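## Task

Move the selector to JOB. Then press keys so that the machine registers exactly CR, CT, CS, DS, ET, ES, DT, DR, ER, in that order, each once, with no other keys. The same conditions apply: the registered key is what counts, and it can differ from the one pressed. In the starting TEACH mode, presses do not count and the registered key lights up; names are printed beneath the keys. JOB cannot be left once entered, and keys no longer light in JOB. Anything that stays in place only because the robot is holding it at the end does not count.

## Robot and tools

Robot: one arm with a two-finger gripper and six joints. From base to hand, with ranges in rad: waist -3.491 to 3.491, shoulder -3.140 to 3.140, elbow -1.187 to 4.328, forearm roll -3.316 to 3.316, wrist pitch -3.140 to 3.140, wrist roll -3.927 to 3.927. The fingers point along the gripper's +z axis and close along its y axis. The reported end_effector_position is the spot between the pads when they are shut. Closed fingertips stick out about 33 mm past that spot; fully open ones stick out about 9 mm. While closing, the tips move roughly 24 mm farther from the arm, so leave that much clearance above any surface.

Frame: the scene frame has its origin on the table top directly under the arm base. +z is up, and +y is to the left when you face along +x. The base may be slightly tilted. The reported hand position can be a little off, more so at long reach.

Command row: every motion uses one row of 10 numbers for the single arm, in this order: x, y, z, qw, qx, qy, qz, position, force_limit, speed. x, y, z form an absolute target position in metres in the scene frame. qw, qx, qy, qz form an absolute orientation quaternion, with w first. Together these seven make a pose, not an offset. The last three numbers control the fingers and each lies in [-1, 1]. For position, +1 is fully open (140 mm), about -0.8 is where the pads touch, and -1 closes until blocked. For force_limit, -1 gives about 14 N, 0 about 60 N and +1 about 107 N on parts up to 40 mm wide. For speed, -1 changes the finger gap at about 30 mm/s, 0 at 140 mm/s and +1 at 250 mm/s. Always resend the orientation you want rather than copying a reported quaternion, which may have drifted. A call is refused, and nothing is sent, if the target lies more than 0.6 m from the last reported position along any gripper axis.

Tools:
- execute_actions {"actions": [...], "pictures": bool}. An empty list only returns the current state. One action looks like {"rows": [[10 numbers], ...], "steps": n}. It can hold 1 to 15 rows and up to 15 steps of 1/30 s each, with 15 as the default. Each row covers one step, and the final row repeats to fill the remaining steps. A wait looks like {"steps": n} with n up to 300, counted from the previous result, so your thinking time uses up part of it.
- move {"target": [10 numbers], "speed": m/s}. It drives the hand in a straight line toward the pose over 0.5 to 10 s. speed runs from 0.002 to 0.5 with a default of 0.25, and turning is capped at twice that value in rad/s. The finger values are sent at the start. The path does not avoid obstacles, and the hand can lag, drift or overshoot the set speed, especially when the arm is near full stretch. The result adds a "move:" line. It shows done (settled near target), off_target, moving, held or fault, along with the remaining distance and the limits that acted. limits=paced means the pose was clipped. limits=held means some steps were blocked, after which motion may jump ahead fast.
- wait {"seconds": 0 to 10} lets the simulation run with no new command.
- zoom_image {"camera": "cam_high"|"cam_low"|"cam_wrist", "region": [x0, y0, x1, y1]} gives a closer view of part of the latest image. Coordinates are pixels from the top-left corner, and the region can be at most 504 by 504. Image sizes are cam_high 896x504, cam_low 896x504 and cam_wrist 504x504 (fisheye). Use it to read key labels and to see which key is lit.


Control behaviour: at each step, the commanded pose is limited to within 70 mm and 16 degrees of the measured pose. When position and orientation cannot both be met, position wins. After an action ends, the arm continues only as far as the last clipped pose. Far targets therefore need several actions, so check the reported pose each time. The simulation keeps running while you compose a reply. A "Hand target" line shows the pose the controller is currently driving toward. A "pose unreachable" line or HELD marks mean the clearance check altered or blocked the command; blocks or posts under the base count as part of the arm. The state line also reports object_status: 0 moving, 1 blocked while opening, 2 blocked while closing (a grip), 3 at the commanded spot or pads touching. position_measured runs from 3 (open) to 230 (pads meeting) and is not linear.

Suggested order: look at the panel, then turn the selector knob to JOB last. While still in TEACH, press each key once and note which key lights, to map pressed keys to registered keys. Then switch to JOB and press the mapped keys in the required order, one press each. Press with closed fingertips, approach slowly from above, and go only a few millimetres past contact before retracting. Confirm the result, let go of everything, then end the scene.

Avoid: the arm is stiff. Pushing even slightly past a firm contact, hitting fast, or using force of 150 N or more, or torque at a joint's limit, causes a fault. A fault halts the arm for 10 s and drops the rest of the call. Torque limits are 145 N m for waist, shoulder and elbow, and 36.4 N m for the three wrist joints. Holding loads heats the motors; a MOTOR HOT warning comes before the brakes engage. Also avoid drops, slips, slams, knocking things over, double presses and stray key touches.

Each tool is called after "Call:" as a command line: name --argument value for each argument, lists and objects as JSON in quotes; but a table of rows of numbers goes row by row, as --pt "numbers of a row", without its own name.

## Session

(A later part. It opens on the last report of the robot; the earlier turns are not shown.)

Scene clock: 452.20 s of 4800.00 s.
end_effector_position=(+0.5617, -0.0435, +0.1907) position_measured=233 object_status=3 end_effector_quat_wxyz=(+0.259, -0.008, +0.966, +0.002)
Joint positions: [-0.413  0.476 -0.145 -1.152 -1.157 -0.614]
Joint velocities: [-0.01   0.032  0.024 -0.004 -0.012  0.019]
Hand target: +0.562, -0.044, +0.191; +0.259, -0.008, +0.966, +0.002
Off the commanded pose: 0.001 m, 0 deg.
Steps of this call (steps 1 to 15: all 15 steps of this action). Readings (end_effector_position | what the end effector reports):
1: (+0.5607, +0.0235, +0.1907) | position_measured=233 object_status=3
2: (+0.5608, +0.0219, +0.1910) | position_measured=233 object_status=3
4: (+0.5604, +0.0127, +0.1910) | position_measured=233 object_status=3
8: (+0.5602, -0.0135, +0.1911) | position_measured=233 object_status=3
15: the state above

Call:
move --target '[0.568,-0.044,0.1803,0.2588,-0.0084,0.9659,0.0023,-1,0,0.5]' --speed 0.015

Call:
execute_actions --actions '[{"rows":[[0.562,-0.044,0.1907,0.2588,-0.0084,0.9659,0.0023,-1,0,0.5]],"steps":11}]' --pictures false

Call:
execute_actions --actions '[{"rows":[[0.5618,-0.035,0.191,0.2588,-0.0084,0.9659,0.0023,-1,0,0.5],[0.5618,-0.035,0.191,0.2588,-0.0084,0.9659,0.0023,-1,0,0.5],[0.5616,-0.024,0.191,0.2588,-0.0084,0.9659,0.0023,-1,0,0.5],[0.5616,-0.024,0.191,0.2588,-0.0084,0.9659,0.0023,-1,0,0.5],[0.5614,-0.015,0.191,0.2588,-0.0084,0.9659,0.0023,-1,0,0.5],[0.5613,-0.0102,0.1907,0.2588,-0.0084,0.9659,0.0023,-1,0,0.5]],"steps":14}]' --pictures false

Call:
move --target '[0.5673,-0.0102,0.1803,0.2588,-0.0084,0.9659,0.0023,-1,0,0.5]' --speed 0.015

Call:
execute_actions --actions '[{"rows":[[0.5613,-0.0102,0.1907,0.2588,-0.0084,0.9659,0.0023,-1,0,0.5]],"steps":11}]' --pictures false

Call:
execute_actions --actions '[{"rows":[[0.553,-0.0104,0.189,0.2588,-0.0084,0.9659,0.0023,-1,0,0.5],[0.553,-0.0104,0.189,0.2588,-0.0084,0.9659,0.0023,-1,0,0.5],[0.544,-0.0106,0.184,0.2588,-0.0084,0.9659,0.0023,-1,0,0.5],[0.544,-0.0106,0.184,0.2588,-0.0084,0.9659,0.0023,-1,0,0.5],[0.536,-0.0108,0.178,0.2588,-0.0084,0.9659,0.0023,-1,0,0.5],[0.5316,-0.0109,0.1742,0.2588,-0.0084,0.9659,0.0023,-1,0,0.5]],"steps":14}]' --pictures false

Call:
move --target '[0.5376,-0.0109,0.1638,0.2588,-0.0084,0.9659,0.0023,-1,0,0.5]' --speed 0.015

Call:
execute_actions --actions '[{"rows":[[0.5316,-0.0109,0.1742,0.2588,-0.0084,0.9659,0.0023,-1,0,0.5]],"steps":11}]' --pictures false

Scene clock: 472.70 s of 4800.00 s.
end_effector_position=(+0.5680, -0.0440, +0.1804) position_measured=233 object_status=3 end_effector_quat_wxyz=(+0.259, -0.008, +0.966, +0.002)
Joint positions: [-0.396  0.492 -0.142 -1.166 -1.14  -0.607]
Joint velocities: [ 0.     0.001  0.001 -0.001  0.001  0.   ]
Hand target: +0.568, -0.044, +0.180; +0.259, -0.008, +0.966, +0.002
Off the commanded pose: 0.000 m, 0 deg.
After step 90, 16.47 s passed at rest.
move: done
camera_calibration (this result's frames):
cam_wrist: T_world_to_cam=[[-0.100427, 0.993882, -0.0459773, 0.0999526], [0.627308, 0.0991199, 0.772438, -0.499873], [0.772269, 0.0487319, -0.633424, -0.131136], [0, 0, 0, 1]] pos_world=[0.424885, -0.0434032, 0.307652]

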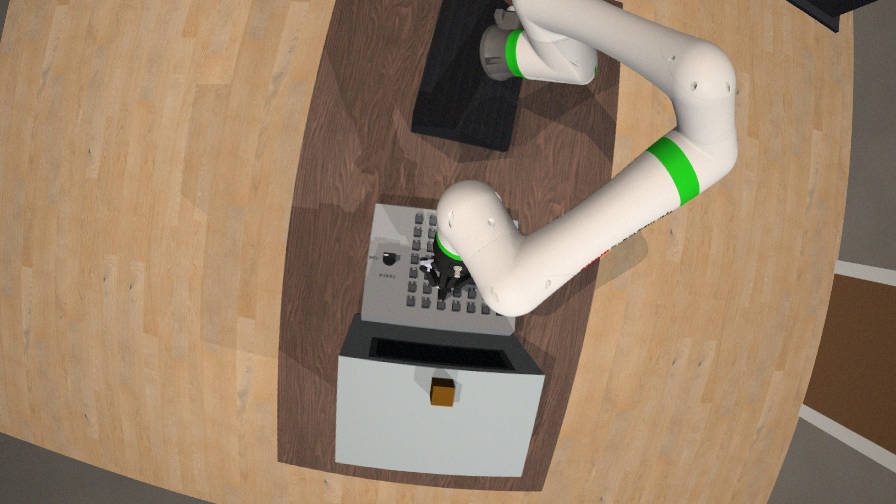

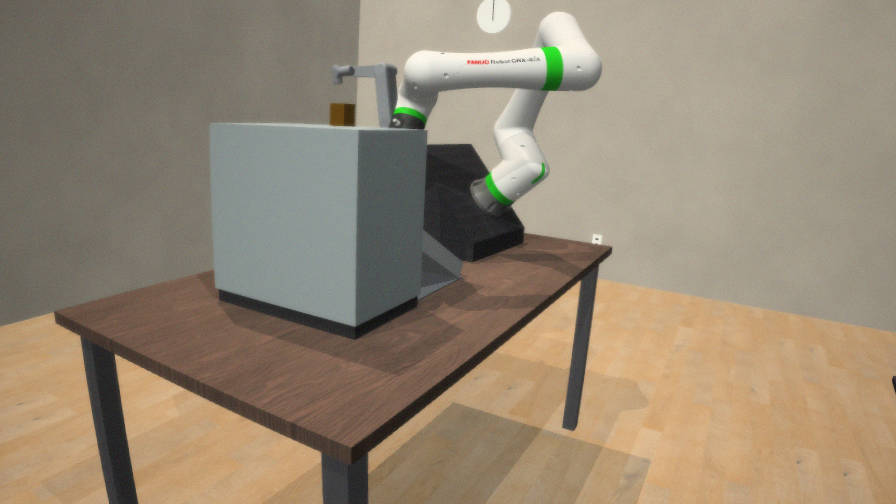

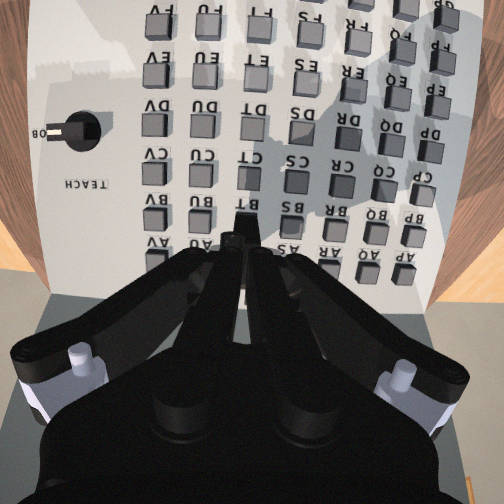

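Scene clock: 473.07 s of 4800.00 s.
end_effector_position=(+0.5620, -0.0440, +0.1906) position_measured=233 object_status=3 end_effector_quat_wxyz=(+0.259, -0.008, +0.966, +0.002)
Joint positions: [-0.414  0.478 -0.144 -1.153 -1.158 -0.613]
Joint velocities: [-0.001 -0.002  0.001  0.    -0.001 -0.   ]
Hand target: +0.562, -0.044, +0.191; +0.259, -0.008, +0.966, +0.002
Off the commanded pose: 0.000 m, 0 deg.
Steps of this call (steps 1 to 11: all 11 steps of this action). Readings (end_effector_position | what the end effector reports):
1: (+0.5680, -0.0440, +0.1804) | position_measured=233 object_status=3
2: (+0.5674, -0.0438, +0.1819) | position_measured=233 object_status=3
4: (+0.5638, -0.0440, +0.1881) | position_measured=233 object_status=3
8: (+0.5622, -0.0440, +0.1904) | position_measured=233 object_status=3
11: the state above

Scene clock: 473.53 s of 4800.00 s.
end_effector_position=(+0.5615, -0.0102, +0.1907) position_measured=233 object_status=3 end_effector_quat_wxyz=(+0.259, -0.008, +0.966, +0.003)
Joint positions: [-0.375  0.401 -0.18  -1.154 -1.145 -0.668]
Joint velocities: [ 0.004 -0.007 -0.002  0.004  0.002 -0.006]
Hand target: +0.561, -0.010, +0.191; +0.259, -0.008, +0.966, +0.002
Off the commanded pose: 0.000 m, 0 deg.
Steps of this call (steps 1 to 14: all 14 steps of this action). Readings (end_effector_position | what the end effector reports):
1: (+0.5620, -0.0439, +0.1907) | position_measured=233 object_status=3
2: (+0.5618, -0.0423, +0.1908) | position_measured=233 object_status=3
4: (+0.5617, -0.0355, +0.1909) | position_measured=233 object_status=3
8: (+0.5614, -0.0174, +0.1907) | position_measured=233 object_status=3
14: the state above

Scene clock: 474.80 s of 4800.00 s.
end_effector_position=(+0.5673, -0.0102, +0.1804) position_measured=233 object_status=3 end_effector_quat_wxyz=(+0.259, -0.008, +0.966, +0.002)
Joint positions: [-0.356  0.415 -0.178 -1.165 -1.126 -0.663]
Joint velocities: [ 0.001  0.001  0.002 -0.001  0.002  0.002]
Hand target: +0.567, -0.010, +0.180; +0.259, -0.008, +0.966, +0.002
Off the commanded pose: 0.000 m, 0 deg.
move: done
camera_calibration (this result's frames):
cam_wrist: T_world_to_cam=[[-0.100454, 0.993878, -0.0459905, 0.0663004], [0.627288, 0.099146, 0.77245, -0.502791], [0.772281, 0.0487465, -0.633408, -0.132251], [0, 0, 0, 1]] pos_world=[0.42419, -0.00959803, 0.307662]

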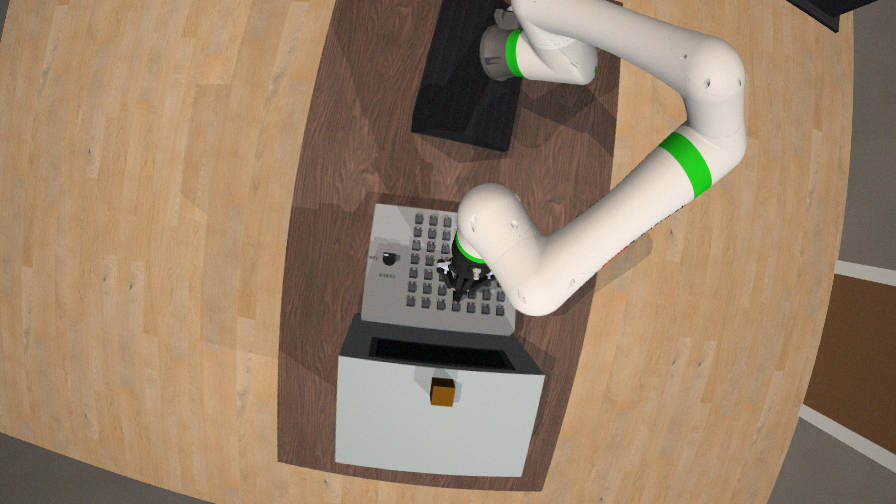

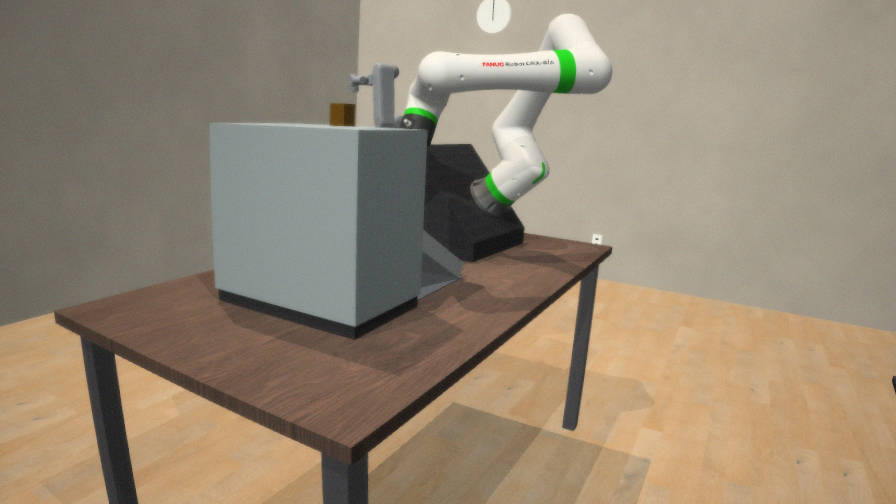

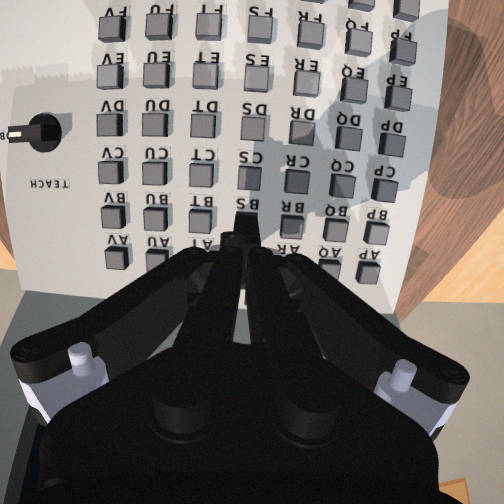

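Scene clock: 475.17 s of 4800.00 s.
end_effector_position=(+0.5613, -0.0102, +0.1906) position_measured=233 object_status=3 end_effector_quat_wxyz=(+0.259, -0.008, +0.966, +0.002)
Joint positions: [-0.374  0.4   -0.18  -1.153 -1.145 -0.669]
Joint velocities: [-0.002 -0.002  0.001  0.002 -0.001 -0.001]
Hand target: +0.561, -0.010, +0.191; +0.259, -0.008, +0.966, +0.002
Off the commanded pose: 0.000 m, 0 deg.
Steps of this call (steps 1 to 11: all 11 steps of this action). Readings (end_effector_position | what the end effector reports):
1: (+0.5673, -0.0102, +0.1804) | position_measured=233 object_status=3
2: (+0.5667, -0.0100, +0.1819) | position_measured=233 object_status=3
4: (+0.5631, -0.0102, +0.1881) | position_measured=233 object_status=3
8: (+0.5615, -0.0102, +0.1904) | position_measured=233 object_status=3
11: the state above

Scene clock: 475.63 s of 4800.00 s.
end_effector_position=(+0.5317, -0.0109, +0.1742) position_measured=233 object_status=3 end_effector_quat_wxyz=(+0.259, -0.008, +0.966, +0.002)
Joint positions: [-0.387  0.373 -0.264 -1.171 -1.132 -0.607]
Joint velocities: [-0.    -0.002 -0.006 -0.002  0.001  0.006]
Hand target: +0.532, -0.011, +0.174; +0.259, -0.008, +0.966, +0.002
Off the commanded pose: 0.000 m, 0 deg.
Steps of this call (steps 1 to 14: all 14 steps of this action). Readings (end_effector_position | what the end effector reports):
1: (+0.5611, -0.0102, +0.1906) | position_measured=233 object_status=3
2: (+0.5592, -0.0103, +0.1903) | position_measured=233 object_status=3
4: (+0.5528, -0.0106, +0.1882) | position_measured=233 object_status=3
8: (+0.5376, -0.0108, +0.1783) | position_measured=233 object_status=3
14: the state above

Scene clock: 476.90 s of 4800.00 s.
end_effector_position=(+0.5376, -0.0109, +0.1639) position_measured=233 object_status=3 end_effector_quat_wxyz=(+0.259, -0.008, +0.966, +0.002)
Joint positions: [-0.368  0.388 -0.262 -1.186 -1.113 -0.6  ]
Joint velocities: [ 0.002 -0.     0.002 -0.001  0.002  0.003]
Hand target: +0.538, -0.011, +0.164; +0.259, -0.008, +0.966, +0.002
Off the commanded pose: 0.000 m, 0 deg.
move: done
camera_calibration (this result's frames):
cam_wrist: T_world_to_cam=[[-0.100463, 0.993877, -0.0459915, 0.063261], [0.627306, 0.0991539, 0.772435, -0.471343], [0.772266, 0.0487508, -0.633426, -0.119716], [0, 0, 0, 1]] pos_world=[0.394485, -0.0103019, 0.29116]

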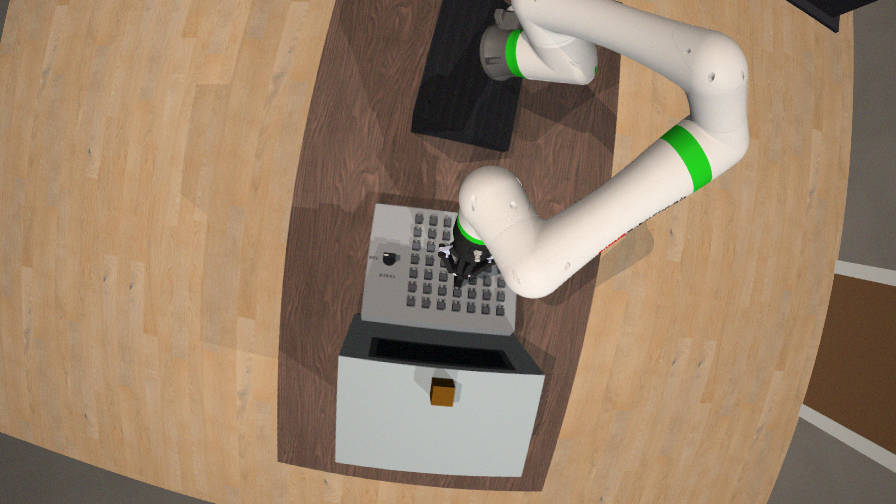

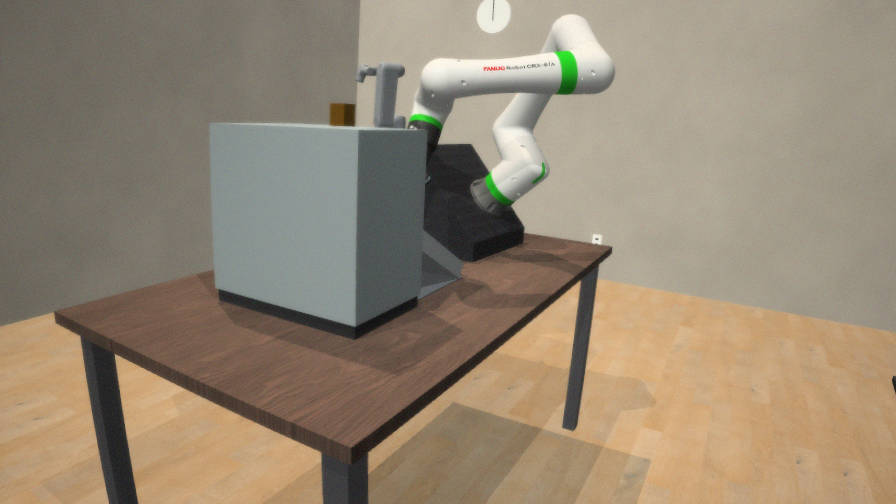

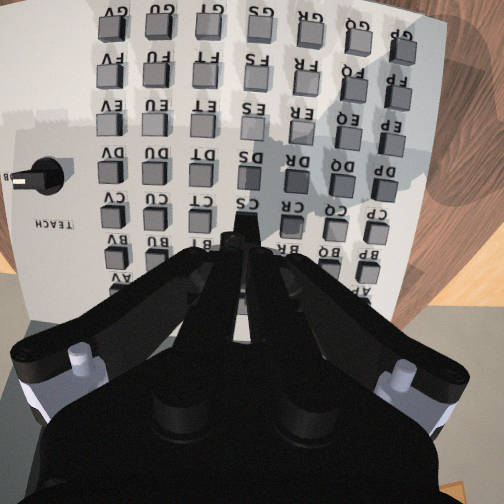

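Scene clock: 477.27 s of 4800.00 s.
end_effector_position=(+0.5316, -0.0109, +0.1741) position_measured=233 object_status=3 end_effector_quat_wxyz=(+0.259, -0.008, +0.966, +0.002)
Joint positions: [-0.387  0.373 -0.265 -1.171 -1.132 -0.607]
Joint velocities: [-0.    -0.002 -0.     0.001 -0.001 -0.001]
Hand target: +0.532, -0.011, +0.174; +0.259, -0.008, +0.966, +0.002
Off the commanded pose: 0.000 m, 0 deg.
Steps of this call (steps 1 to 11: all 11 steps of this action). Readings (end_effector_position | what the end effector reports):
1: (+0.5376, -0.0109, +0.1639) | position_measured=233 object_status=3
2: (+0.5370, -0.0107, +0.1653) | position_measured=233 object_status=3
4: (+0.5335, -0.0109, +0.1715) | position_measured=233 object_status=3
8: (+0.5318, -0.0109, +0.1739) | position_measured=233 object_status=3
11: the state above

Call:
execute_actions --actions '[{"rows":[[0.524,-0.02,0.173,0.2588,-0.0084,0.9659,0.0023,-1,0,0.5],[0.524,-0.02,0.173,0.2588,-0.0084,0.9659,0.0023,-1,0,0.5],[0.515,-0.031,0.168,0.2588,-0.0084,0.9659,0.0023,-1,0,0.5],[0.515,-0.031,0.168,0.2588,-0.0084,0.9659,0.0023,-1,0,0.5],[0.507,-0.04,0.162,0.2588,-0.0084,0.9659,0.0023,-1,0,0.5],[0.503,-0.0453,0.1579,0.2588,-0.0084,0.9659,0.0023,-1,0,0.5]],"steps":15}]' --pictures false

Call:
move --target '[0.509,-0.0453,0.1475,0.2588,-0.0084,0.9659,0.0023,-1,0,0.5]' --speed 0.015

Call:
execute_actions --actions '[{"rows":[[0.503,-0.0453,0.1579,0.2588,-0.0084,0.9659,0.0023,-1,0,0.5]],"steps":11}]' --pictures false

Call:
execute_actions --actions '[{"rows":[[0.5027,-0.036,0.1586,0.2588,-0.0084,0.9659,0.0023,-1,0,0.5],[0.5027,-0.036,0.1586,0.2588,-0.0084,0.9659,0.0023,-1,0,0.5],[0.5024,-0.025,0.1588,0.2588,-0.0084,0.9659,0.0023,-1,0,0.5],[0.5024,-0.025,0.1588,0.2588,-0.0084,0.9659,0.0023,-1,0,0.5],[0.5022,-0.016,0.1588,0.2588,-0.0084,0.9659,0.0023,-1,0,0.5],[0.5021,-0.0115,0.1586,0.2588,-0.0084,0.9659,0.0023,-1,0,0.5]],"steps":14}]' --pictures false

Call:
move --target '[0.5081,-0.0115,0.1482,0.2588,-0.0084,0.9659,0.0023,-1,0,0.5]' --speed 0.015

Call:
execute_actions --actions '[{"rows":[[0.5021,-0.0115,0.1586,0.2588,-0.0084,0.9659,0.0023,-1,0,0.5]],"steps":11}]' --pictures false

Call:
execute_actions --actions '[{"rows":[[0.509,-0.02,0.165,0.2588,-0.0084,0.9659,0.0023,-1,0,0.5],[0.509,-0.02,0.165,0.2588,-0.0084,0.9659,0.0023,-1,0,0.5],[0.518,-0.031,0.17,0.2588,-0.0084,0.9659,0.0023,-1,0,0.5],[0.518,-0.031,0.17,0.2588,-0.0084,0.9659,0.0023,-1,0,0.5],[0.527,-0.04,0.174,0.2588,-0.0084,0.9659,0.0023,-1,0,0.5],[0.5324,-0.0447,0.1741,0.2588,-0.0084,0.9659,0.0023,-1,0,0.5]],"steps":15}]' --pictures false

Call:
move --target '[0.5384,-0.0447,0.1637,0.2588,-0.0084,0.9659,0.0023,-1,0,0.5]' --speed 0.015

Call:
execute_actions --actions '[{"rows":[[0.5324,-0.0447,0.1741,0.2588,-0.0084,0.9659,0.0023,-1,0,0.5]],"steps":11}]' --pictures false

Scene clock: 496.80 s of 4800.00 s.
end_effector_position=(+0.5030, -0.0453, +0.1579) position_measured=233 object_status=3 end_effector_quat_wxyz=(+0.259, -0.008, +0.966, +0.002)
Joint positions: [-0.446  0.437 -0.306 -1.187 -1.134 -0.481]
Joint velocities: [-0.003  0.006 -0.003 -0.003  0.     0.009]
Hand target: +0.503, -0.045, +0.158; +0.259, -0.008, +0.966, +0.002
Off the commanded pose: 0.000 m, 0 deg.
Steps of this call (steps 1 to 90: nothing new was sent; then 16.03 s passed at rest; steps 91 to 105: all 15 steps of this action). Readings (end_effector_position | what the end effector reports):
91: (+0.5315, -0.0110, +0.1742) | position_measured=233 object_status=3
92: (+0.5300, -0.0127, +0.1743) | position_measured=233 object_status=3
94: (+0.5239, -0.0198, +0.1724) | position_measured=233 object_status=3
98: (+0.5088, -0.0368, +0.1627) | position_measured=233 object_status=3
105: the state above

Scene clock: 498.07 s of 4800.00 s.
end_effector_position=(+0.5090, -0.0453, +0.1476) position_measured=233 object_status=3 end_effector_quat_wxyz=(+0.259, -0.008, +0.966, +0.002)
Joint positions: [-0.427  0.453 -0.303 -1.204 -1.116 -0.472]
Joint velocities: [ 0.002  0.     0.003 -0.003  0.001  0.001]
Hand target: +0.509, -0.045, +0.148; +0.259, -0.008, +0.966, +0.002
Off the commanded pose: 0.000 m, 0 deg.
move: done
camera_calibration (this result's frames):
cam_wrist: T_world_to_cam=[[-0.10047, 0.993877, -0.0459803, 0.0938304], [0.627317, 0.0991498, 0.772427, -0.437398], [0.772256, 0.0487612, -0.633437, -0.106271], [0, 0, 0, 1]] pos_world=[0.365883, -0.044706, 0.274857]

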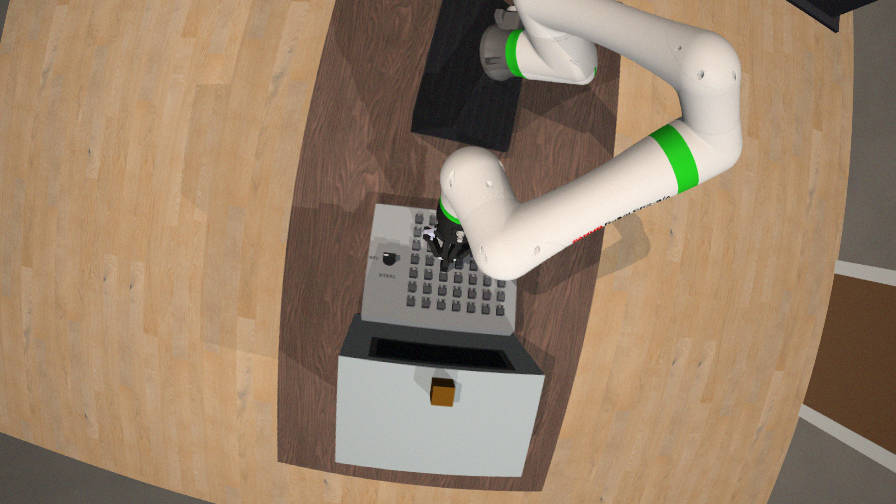

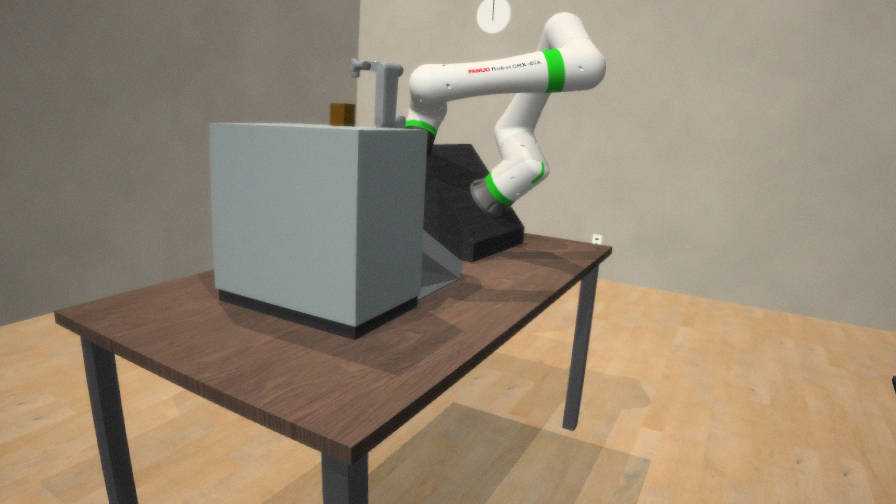

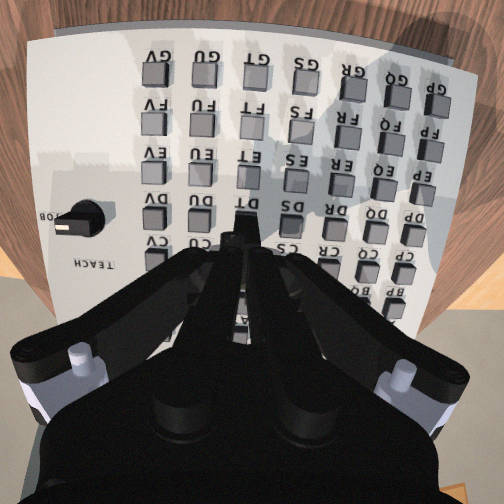

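Scene clock: 498.43 s of 4800.00 s.
end_effector_position=(+0.5030, -0.0453, +0.1578) position_measured=233 object_status=3 end_effector_quat_wxyz=(+0.259, -0.008, +0.966, +0.002)
Joint positions: [-0.446  0.437 -0.306 -1.188 -1.134 -0.48 ]
Joint velocities: [-0.001 -0.002 -0.002  0.001 -0.002 -0.001]
Hand target: +0.503, -0.045, +0.158; +0.259, -0.008, +0.966, +0.002
Off the commanded pose: 0.000 m, 0 deg.
Steps of this call (steps 1 to 11: all 11 steps of this action). Readings (end_effector_position | what the end effector reports):
1: (+0.5090, -0.0453, +0.1476) | position_measured=233 object_status=3
2: (+0.5085, -0.0451, +0.1490) | position_measured=233 object_status=3
4: (+0.5049, -0.0454, +0.1552) | position_measured=233 object_status=3
8: (+0.5032, -0.0453, +0.1576) | position_measured=233 object_status=3
11: the state above

Scene clock: 498.90 s of 4800.00 s.
end_effector_position=(+0.5024, -0.0115, +0.1586) position_measured=233 object_status=3 end_effector_quat_wxyz=(+0.259, -0.008, +0.966, +0.003)
Joint positions: [-0.404  0.349 -0.345 -1.189 -1.123 -0.543]
Joint velocities: [ 0.005 -0.007 -0.005  0.008  0.002 -0.009]
Hand target: +0.502, -0.011, +0.159; +0.259, -0.008, +0.966, +0.002
Off the commanded pose: 0.000 m, 0 deg.
Steps of this call (steps 1 to 14: all 14 steps of this action). Readings (end_effector_position | what the end effector reports):
1: (+0.5030, -0.0452, +0.1579) | position_measured=233 object_status=3
2: (+0.5028, -0.0437, +0.1581) | position_measured=233 object_status=3
4: (+0.5026, -0.0369, +0.1584) | position_measured=233 object_status=3
8: (+0.5022, -0.0191, +0.1584) | position_measured=233 object_status=3
14: the state above

Scene clock: 500.17 s of 4800.00 s.
end_effector_position=(+0.5081, -0.0115, +0.1482) position_measured=233 object_status=3 end_effector_quat_wxyz=(+0.259, -0.008, +0.966, +0.002)
Joint positions: [-0.384  0.365 -0.343 -1.205 -1.103 -0.536]
Joint velocities: [-0.     0.003  0.001 -0.001  0.001  0.   ]
Hand target: +0.508, -0.011, +0.148; +0.259, -0.008, +0.966, +0.002
Off the commanded pose: 0.000 m, 0 deg.
move: done
camera_calibration (this result's frames):
cam_wrist: T_world_to_cam=[[-0.100345, 0.993894, -0.045883, 0.0601062], [0.627286, 0.0989929, 0.772471, -0.440682], [0.772297, 0.0487321, -0.63339, -0.106882], [0, 0, 0, 1]] pos_world=[0.365009, -0.0109063, 0.275474]

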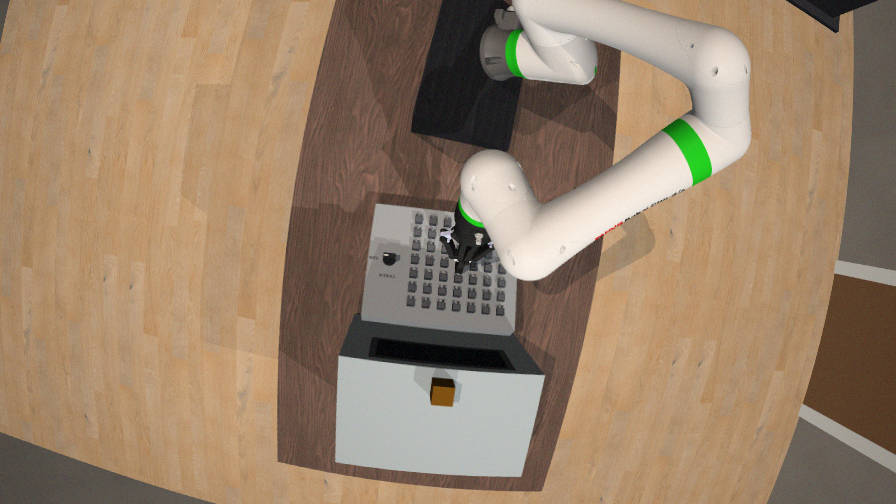

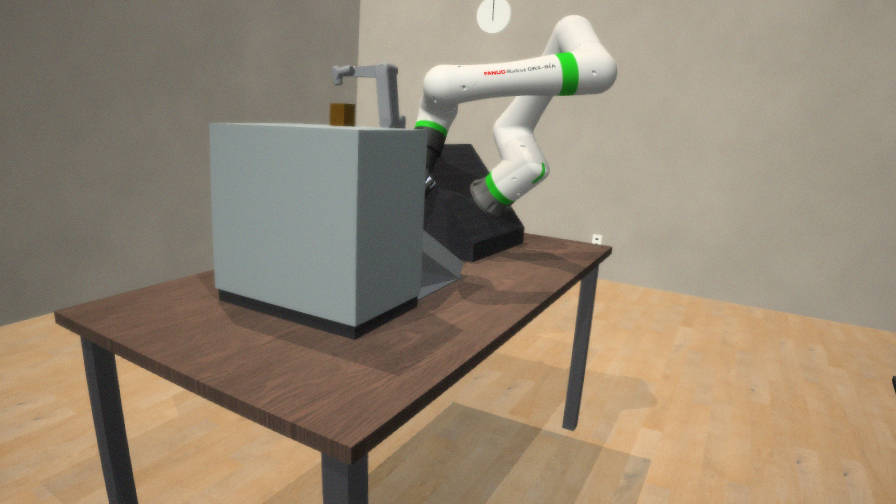

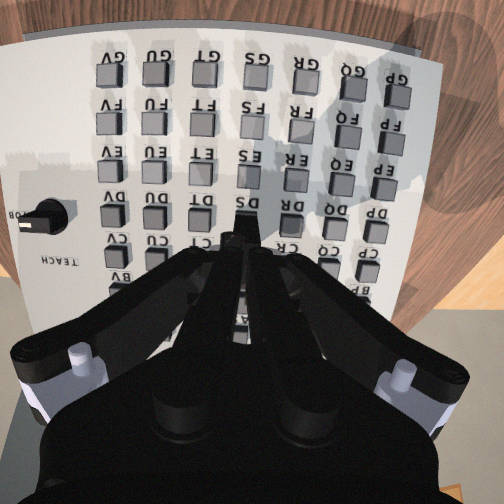

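Scene clock: 500.53 s of 4800.00 s.
end_effector_position=(+0.5021, -0.0115, +0.1585) position_measured=233 object_status=3 end_effector_quat_wxyz=(+0.259, -0.008, +0.966, +0.002)
Joint positions: [-0.404  0.348 -0.345 -1.188 -1.122 -0.544]
Joint velocities: [-0.001 -0.003 -0.     0.002 -0.001 -0.001]
Hand target: +0.502, -0.012, +0.159; +0.259, -0.008, +0.966, +0.002
Off the commanded pose: 0.000 m, 0 deg.
Steps of this call (steps 1 to 11: all 11 steps of this action). Readings (end_effector_position | what the end effector reports):
1: (+0.5081, -0.0115, +0.1482) | position_measured=233 object_status=3
2: (+0.5075, -0.0113, +0.1497) | position_measured=233 object_status=3
4: (+0.5040, -0.0115, +0.1559) | position_measured=233 object_status=3
8: (+0.5023, -0.0115, +0.1583) | position_measured=233 object_status=3
11: the state above

Scene clock: 501.03 s of 4800.00 s.
end_effector_position=(+0.5323, -0.0446, +0.1742) position_measured=233 object_status=3 end_effector_quat_wxyz=(+0.259, -0.008, +0.966, +0.002)
Joint positions: [-0.429  0.455 -0.227 -1.171 -1.145 -0.547]
Joint velocities: [-0.     0.007  0.008  0.001 -0.002 -0.001]
Hand target: +0.532, -0.045, +0.174; +0.259, -0.008, +0.966, +0.002
Off the commanded pose: 0.000 m, 0 deg.
Steps of this call (steps 1 to 15: all 15 steps of this action). Readings (end_effector_position | what the end effector reports):
1: (+0.5021, -0.0116, +0.1586) | position_measured=233 object_status=3
2: (+0.5031, -0.0128, +0.1597) | position_measured=233 object_status=3
4: (+0.5082, -0.0192, +0.1641) | position_measured=233 object_status=3
8: (+0.5231, -0.0363, +0.1718) | position_measured=233 object_status=3
15: the state above

Scene clock: 502.30 s of 4800.00 s.
end_effector_position=(+0.5384, -0.0447, +0.1638) position_measured=233 object_status=3 end_effector_quat_wxyz=(+0.259, -0.009, +0.966, +0.002)
Joint positions: [-0.41   0.47  -0.225 -1.185 -1.127 -0.541]
Joint velocities: [ 0.001  0.001 -0.001 -0.003  0.002  0.001]
Hand target: +0.538, -0.045, +0.164; +0.259, -0.008, +0.966, +0.002
Off the commanded pose: 0.000 m, 0 deg.
move: done
camera_calibration (this result's frames):
cam_wrist: T_world_to_cam=[[-0.100483, 0.993875, -0.0460024, 0.0969392], [0.627297, 0.099174, 0.77244, -0.468427], [0.772271, 0.0487597, -0.633419, -0.118745], [0, 0, 0, 1]] pos_world=[0.395287, -0.0440997, 0.291076]

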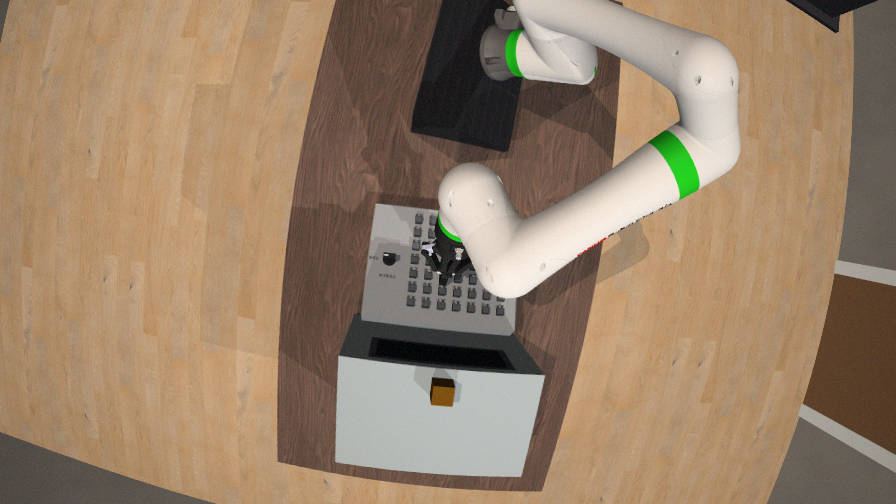

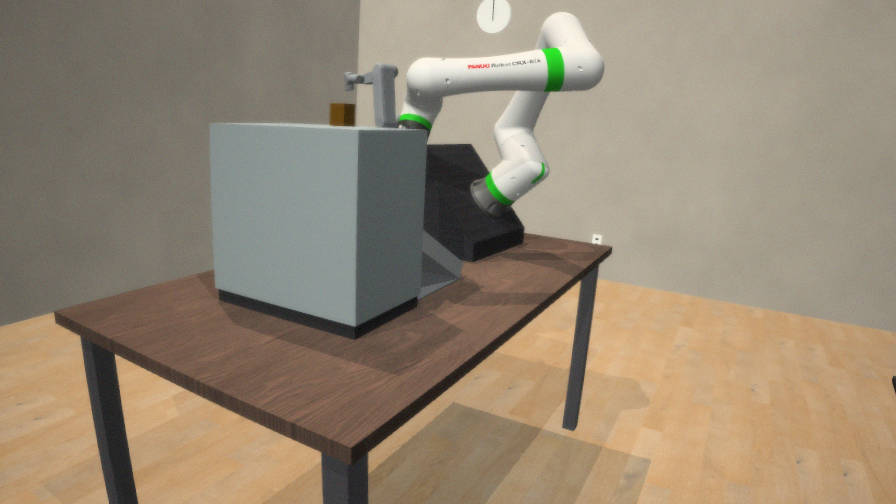

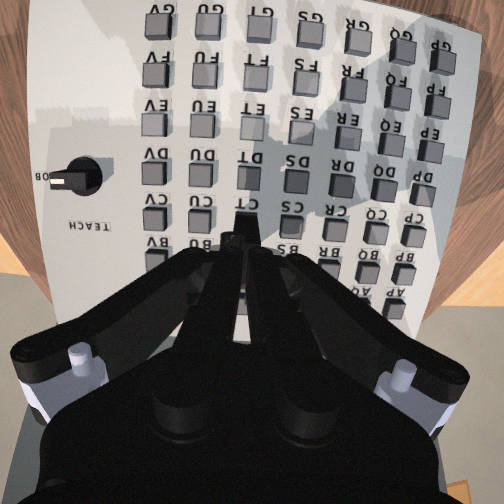

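Scene clock: 502.67 s of 4800.00 s.
end_effector_position=(+0.5324, -0.0447, +0.1740) position_measured=233 object_status=3 end_effector_quat_wxyz=(+0.259, -0.008, +0.966, +0.002)
Joint positions: [-0.429  0.455 -0.227 -1.171 -1.145 -0.547]
Joint velocities: [-0.003 -0.002 -0.002  0.    -0.002 -0.001]
Hand target: +0.532, -0.045, +0.174; +0.259, -0.008, +0.966, +0.002
Off the commanded pose: 0.000 m, 0 deg.
Steps of this call (steps 1 to 11: all 11 steps of this action). Readings (end_effector_position | what the end effector reports):
1: (+0.5384, -0.0447, +0.1638) | position_measured=233 object_status=3
2: (+0.5378, -0.0445, +0.1653) | position_measured=233 object_status=3
4: (+0.5343, -0.0447, +0.1714) | position_measured=233 object_status=3
8: (+0.5326, -0.0447, +0.1738) | position_measured=233 object_status=3
11: the state above

Call:
execute_actions --actions '[{"rows":[[0.532,-0.033,0.1752,0.2588,-0.0084,0.9659,0.0023,-1,0,0.5],[0.532,-0.033,0.1752,0.2588,-0.0084,0.9659,0.0023,-1,0,0.5],[0.5316,-0.016,0.1755,0.2588,-0.0084,0.9659,0.0023,-1,0,0.5],[0.5316,-0.016,0.1755,0.2588,-0.0084,0.9659,0.0023,-1,0,0.5],[0.5312,0.001,0.1755,0.2588,-0.0084,0.9659,0.0023,-1,0,0.5],[0.5312,0.001,0.1755,0.2588,-0.0084,0.9659,0.0023,-1,0,0.5],[0.5308,0.015,0.1755,0.2588,-0.0084,0.9659,0.0023,-1,0,0.5],[0.5306,0.0229,0.1749,0.2588,-0.0084,0.9659,0.0023,-1,0,0.5]],"steps":15}]' --pictures false

Call:
move --target '[0.5366,0.0229,0.1645,0.2588,-0.0084,0.9659,0.0023,-1,0,0.5]' --speed 0.015

Call:
execute_actions --actions '[{"rows":[[0.5306,0.0229,0.1749,0.2588,-0.0084,0.9659,0.0023,-1,0,0.5]],"steps":11}]' --pictures false

Call:
execute_actions --actions '[{"rows":[[0.523,0.0227,0.173,0.2588,-0.0084,0.9659,0.0023,-1,0,0.5],[0.523,0.0227,0.173,0.2588,-0.0084,0.9659,0.0023,-1,0,0.5],[0.514,0.0225,0.168,0.2588,-0.0084,0.9659,0.0023,-1,0,0.5],[0.514,0.0225,0.168,0.2588,-0.0084,0.9659,0.0023,-1,0,0.5],[0.506,0.0224,0.162,0.2588,-0.0084,0.9659,0.0023,-1,0,0.5],[0.5015,0.0223,0.1585,0.2588,-0.0084,0.9659,0.0023,-1,0,0.5]],"steps":14}]' --pictures false

Call:
move --target '[0.5075,0.0223,0.1481,0.2588,-0.0084,0.9659,0.0023,-1,0,0.5]' --speed 0.015

Call:
execute_actions --actions '[{"rows":[[0.498,0.0223,0.1645,0.2588,-0.0084,0.9659,0.0023,-1,0,0.5]],"steps":12}]' --pictures false

Scene clock: 516.63 s of 4800.00 s.
end_effector_position=(+0.5308, +0.0225, +0.1748) position_measured=233 object_status=3 end_effector_quat_wxyz=(+0.259, -0.009, +0.966, +0.003)
Joint positions: [-0.345  0.291 -0.296 -1.169 -1.12  -0.672]
Joint velocities: [ 0.027 -0.038 -0.007  0.028  0.02  -0.054]
Hand target: +0.531, +0.023, +0.175; +0.259, -0.008, +0.966, +0.002
Off the commanded pose: 0.000 m, 0 deg.
Steps of this call (steps 1 to 90: nothing new was sent; then 10.47 s passed at rest; steps 91 to 105: all 15 steps of this action). Readings (end_effector_position | what the end effector reports):
91: (+0.5324, -0.0446, +0.1742) | position_measured=233 object_status=3
92: (+0.5322, -0.0431, +0.1744) | position_measured=233 object_status=3
94: (+0.5319, -0.0345, +0.1748) | position_measured=233 object_status=3
98: (+0.5313, -0.0085, +0.1748) | position_measured=233 object_status=3
105: the state above

Scene clock: 517.90 s of 4800.00 s.
end_effector_position=(+0.5366, +0.0229, +0.1645) position_measured=233 object_status=3 end_effector_quat_wxyz=(+0.259, -0.008, +0.966, +0.002)
Joint positions: [-0.323  0.305 -0.294 -1.181 -1.099 -0.668]
Joint velocities: [ 0.001  0.002  0.002 -0.     0.001 -0.001]
Hand target: +0.537, +0.023, +0.165; +0.259, -0.008, +0.966, +0.002
Off the commanded pose: 0.000 m, 0 deg.
move: done
camera_calibration (this result's frames):
cam_wrist: T_world_to_cam=[[-0.10035, 0.993894, -0.0458836, 0.0295254], [0.627275, 0.0989957, 0.77248, -0.474559], [0.772305, 0.0487367, -0.633379, -0.120252], [0, 0, 0, 1]] pos_world=[0.393513, 0.0234948, 0.291778]

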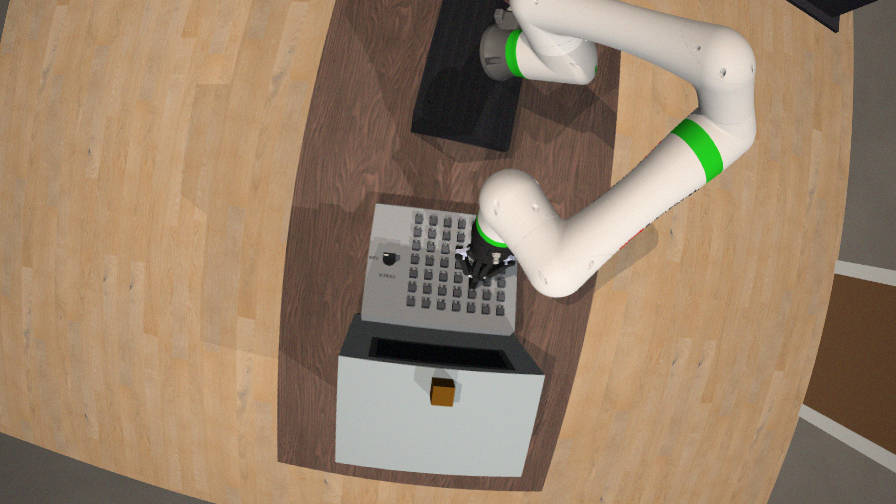

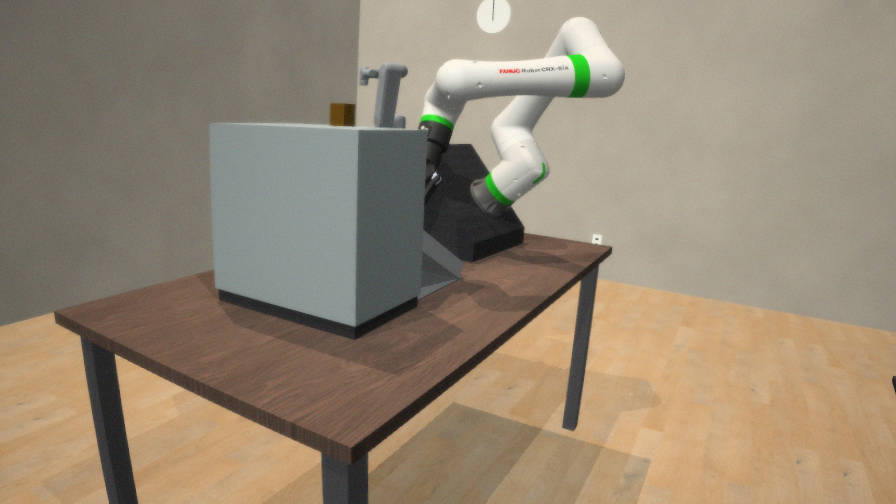

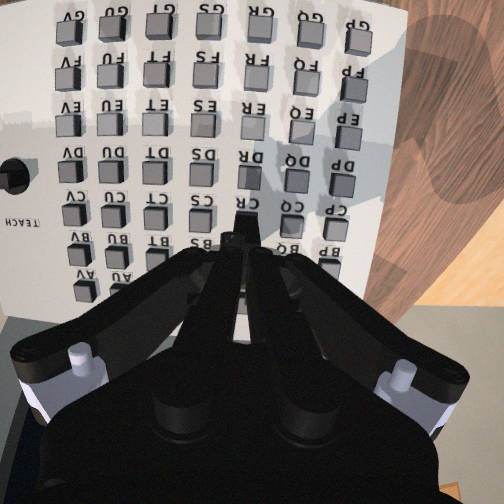

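Scene clock: 518.27 s of 4800.00 s.
end_effector_position=(+0.5306, +0.0229, +0.1748) position_measured=233 object_status=3 end_effector_quat_wxyz=(+0.259, -0.008, +0.966, +0.002)
Joint positions: [-0.343  0.289 -0.296 -1.167 -1.119 -0.675]
Joint velocities: [-0.002 -0.003 -0.002  0.002 -0.001 -0.001]
Hand target: +0.531, +0.023, +0.175; +0.259, -0.008, +0.966, +0.002
Off the commanded pose: 0.000 m, 0 deg.
Steps of this call (steps 1 to 11: all 11 steps of this action). Readings (end_effector_position | what the end effector reports):
1: (+0.5366, +0.0229, +0.1645) | position_measured=233 object_status=3
2: (+0.5360, +0.0231, +0.1660) | position_measured=233 object_status=3
4: (+0.5325, +0.0229, +0.1722) | position_measured=233 object_status=3
8: (+0.5308, +0.0229, +0.1746) | position_measured=233 object_status=3
11: the state above

Scene clock: 518.73 s of 4800.00 s.
end_effector_position=(+0.5016, +0.0223, +0.1585) position_measured=233 object_status=3 end_effector_quat_wxyz=(+0.259, -0.008, +0.966, +0.002)
Joint positions: [-0.355  0.26  -0.378 -1.186 -1.108 -0.617]
Joint velocities: [-0.001 -0.003 -0.006 -0.002  0.001  0.006]
Hand target: +0.501, +0.022, +0.158; +0.259, -0.008, +0.966, +0.002
Off the commanded pose: 0.000 m, 0 deg.
Steps of this call (steps 1 to 14: all 14 steps of this action). Readings (end_effector_position | what the end effector reports):
1: (+0.5304, +0.0229, +0.1748) | position_measured=233 object_status=3
2: (+0.5286, +0.0227, +0.1744) | position_measured=233 object_status=3
4: (+0.5225, +0.0225, +0.1722) | position_measured=233 object_status=3
8: (+0.5075, +0.0224, +0.1624) | position_measured=233 object_status=3
14: the state above

Scene clock: 520.00 s of 4800.00 s.
end_effector_position=(+0.5075, +0.0223, +0.1482) position_measured=233 object_status=3 end_effector_quat_wxyz=(+0.259, -0.008, +0.966, +0.002)
Joint positions: [-0.334  0.277 -0.376 -1.202 -1.087 -0.608]
Joint velocities: [ 0.001  0.002  0.002 -0.001  0.001  0.001]
Hand target: +0.508, +0.022, +0.148; +0.259, -0.008, +0.966, +0.002
Off the commanded pose: 0.000 m, 0 deg.
move: done
camera_calibration (this result's frames):
cam_wrist: T_world_to_cam=[[-0.100365, 0.993891, -0.0459015, 0.0264618], [0.627307, 0.0990215, 0.772451, -0.443582], [0.772277, 0.048733, -0.633414, -0.108098], [0, 0, 0, 1]] pos_world=[0.364399, 0.0228919, 0.275389]

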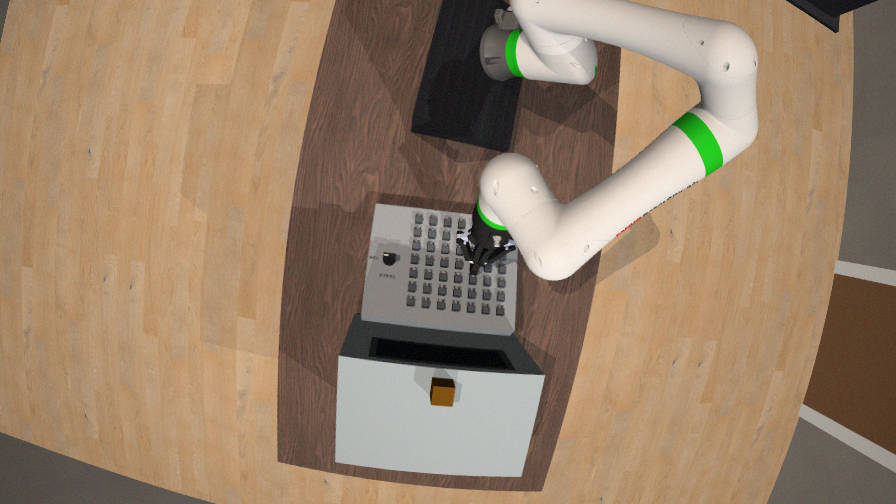

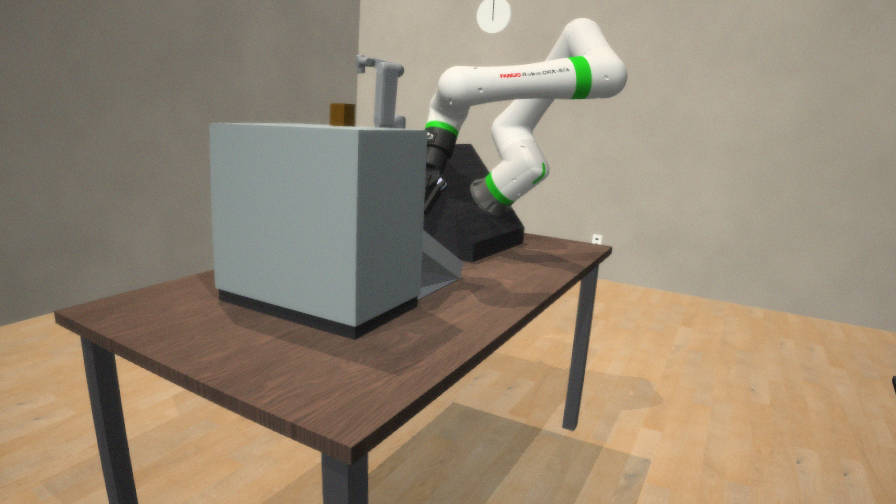

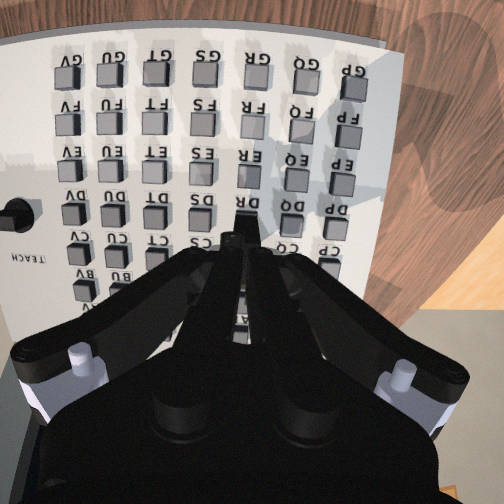

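Scene clock: 520.40 s of 4800.00 s.
end_effector_position=(+0.4980, +0.0223, +0.1644) position_measured=233 object_status=3 end_effector_quat_wxyz=(+0.259, -0.008, +0.966, +0.002)
Joint positions: [-0.367  0.25  -0.379 -1.177 -1.12  -0.622]
Joint velocities: [-0.003 -0.    -0.     0.002 -0.002 -0.   ]
Hand target: +0.498, +0.022, +0.164; +0.259, -0.008, +0.966, +0.002
Off the commanded pose: 0.000 m, 0 deg.
Steps of this call (steps 1 to 12: all 12 steps of this action). Readings (end_effector_position | what the end effector reports):
1: (+0.5075, +0.0223, +0.1482) | position_measured=233 object_status=3
2: (+0.5069, +0.0225, +0.1496) | position_measured=233 object_status=3
4: (+0.5018, +0.0222, +0.1585) | position_measured=233 object_status=3
8: (+0.4983, +0.0223, +0.1640) | position_measured=233 object_status=3
12: the state above

Call:
finished_scene --scene 2

The scene is finished: the task was done.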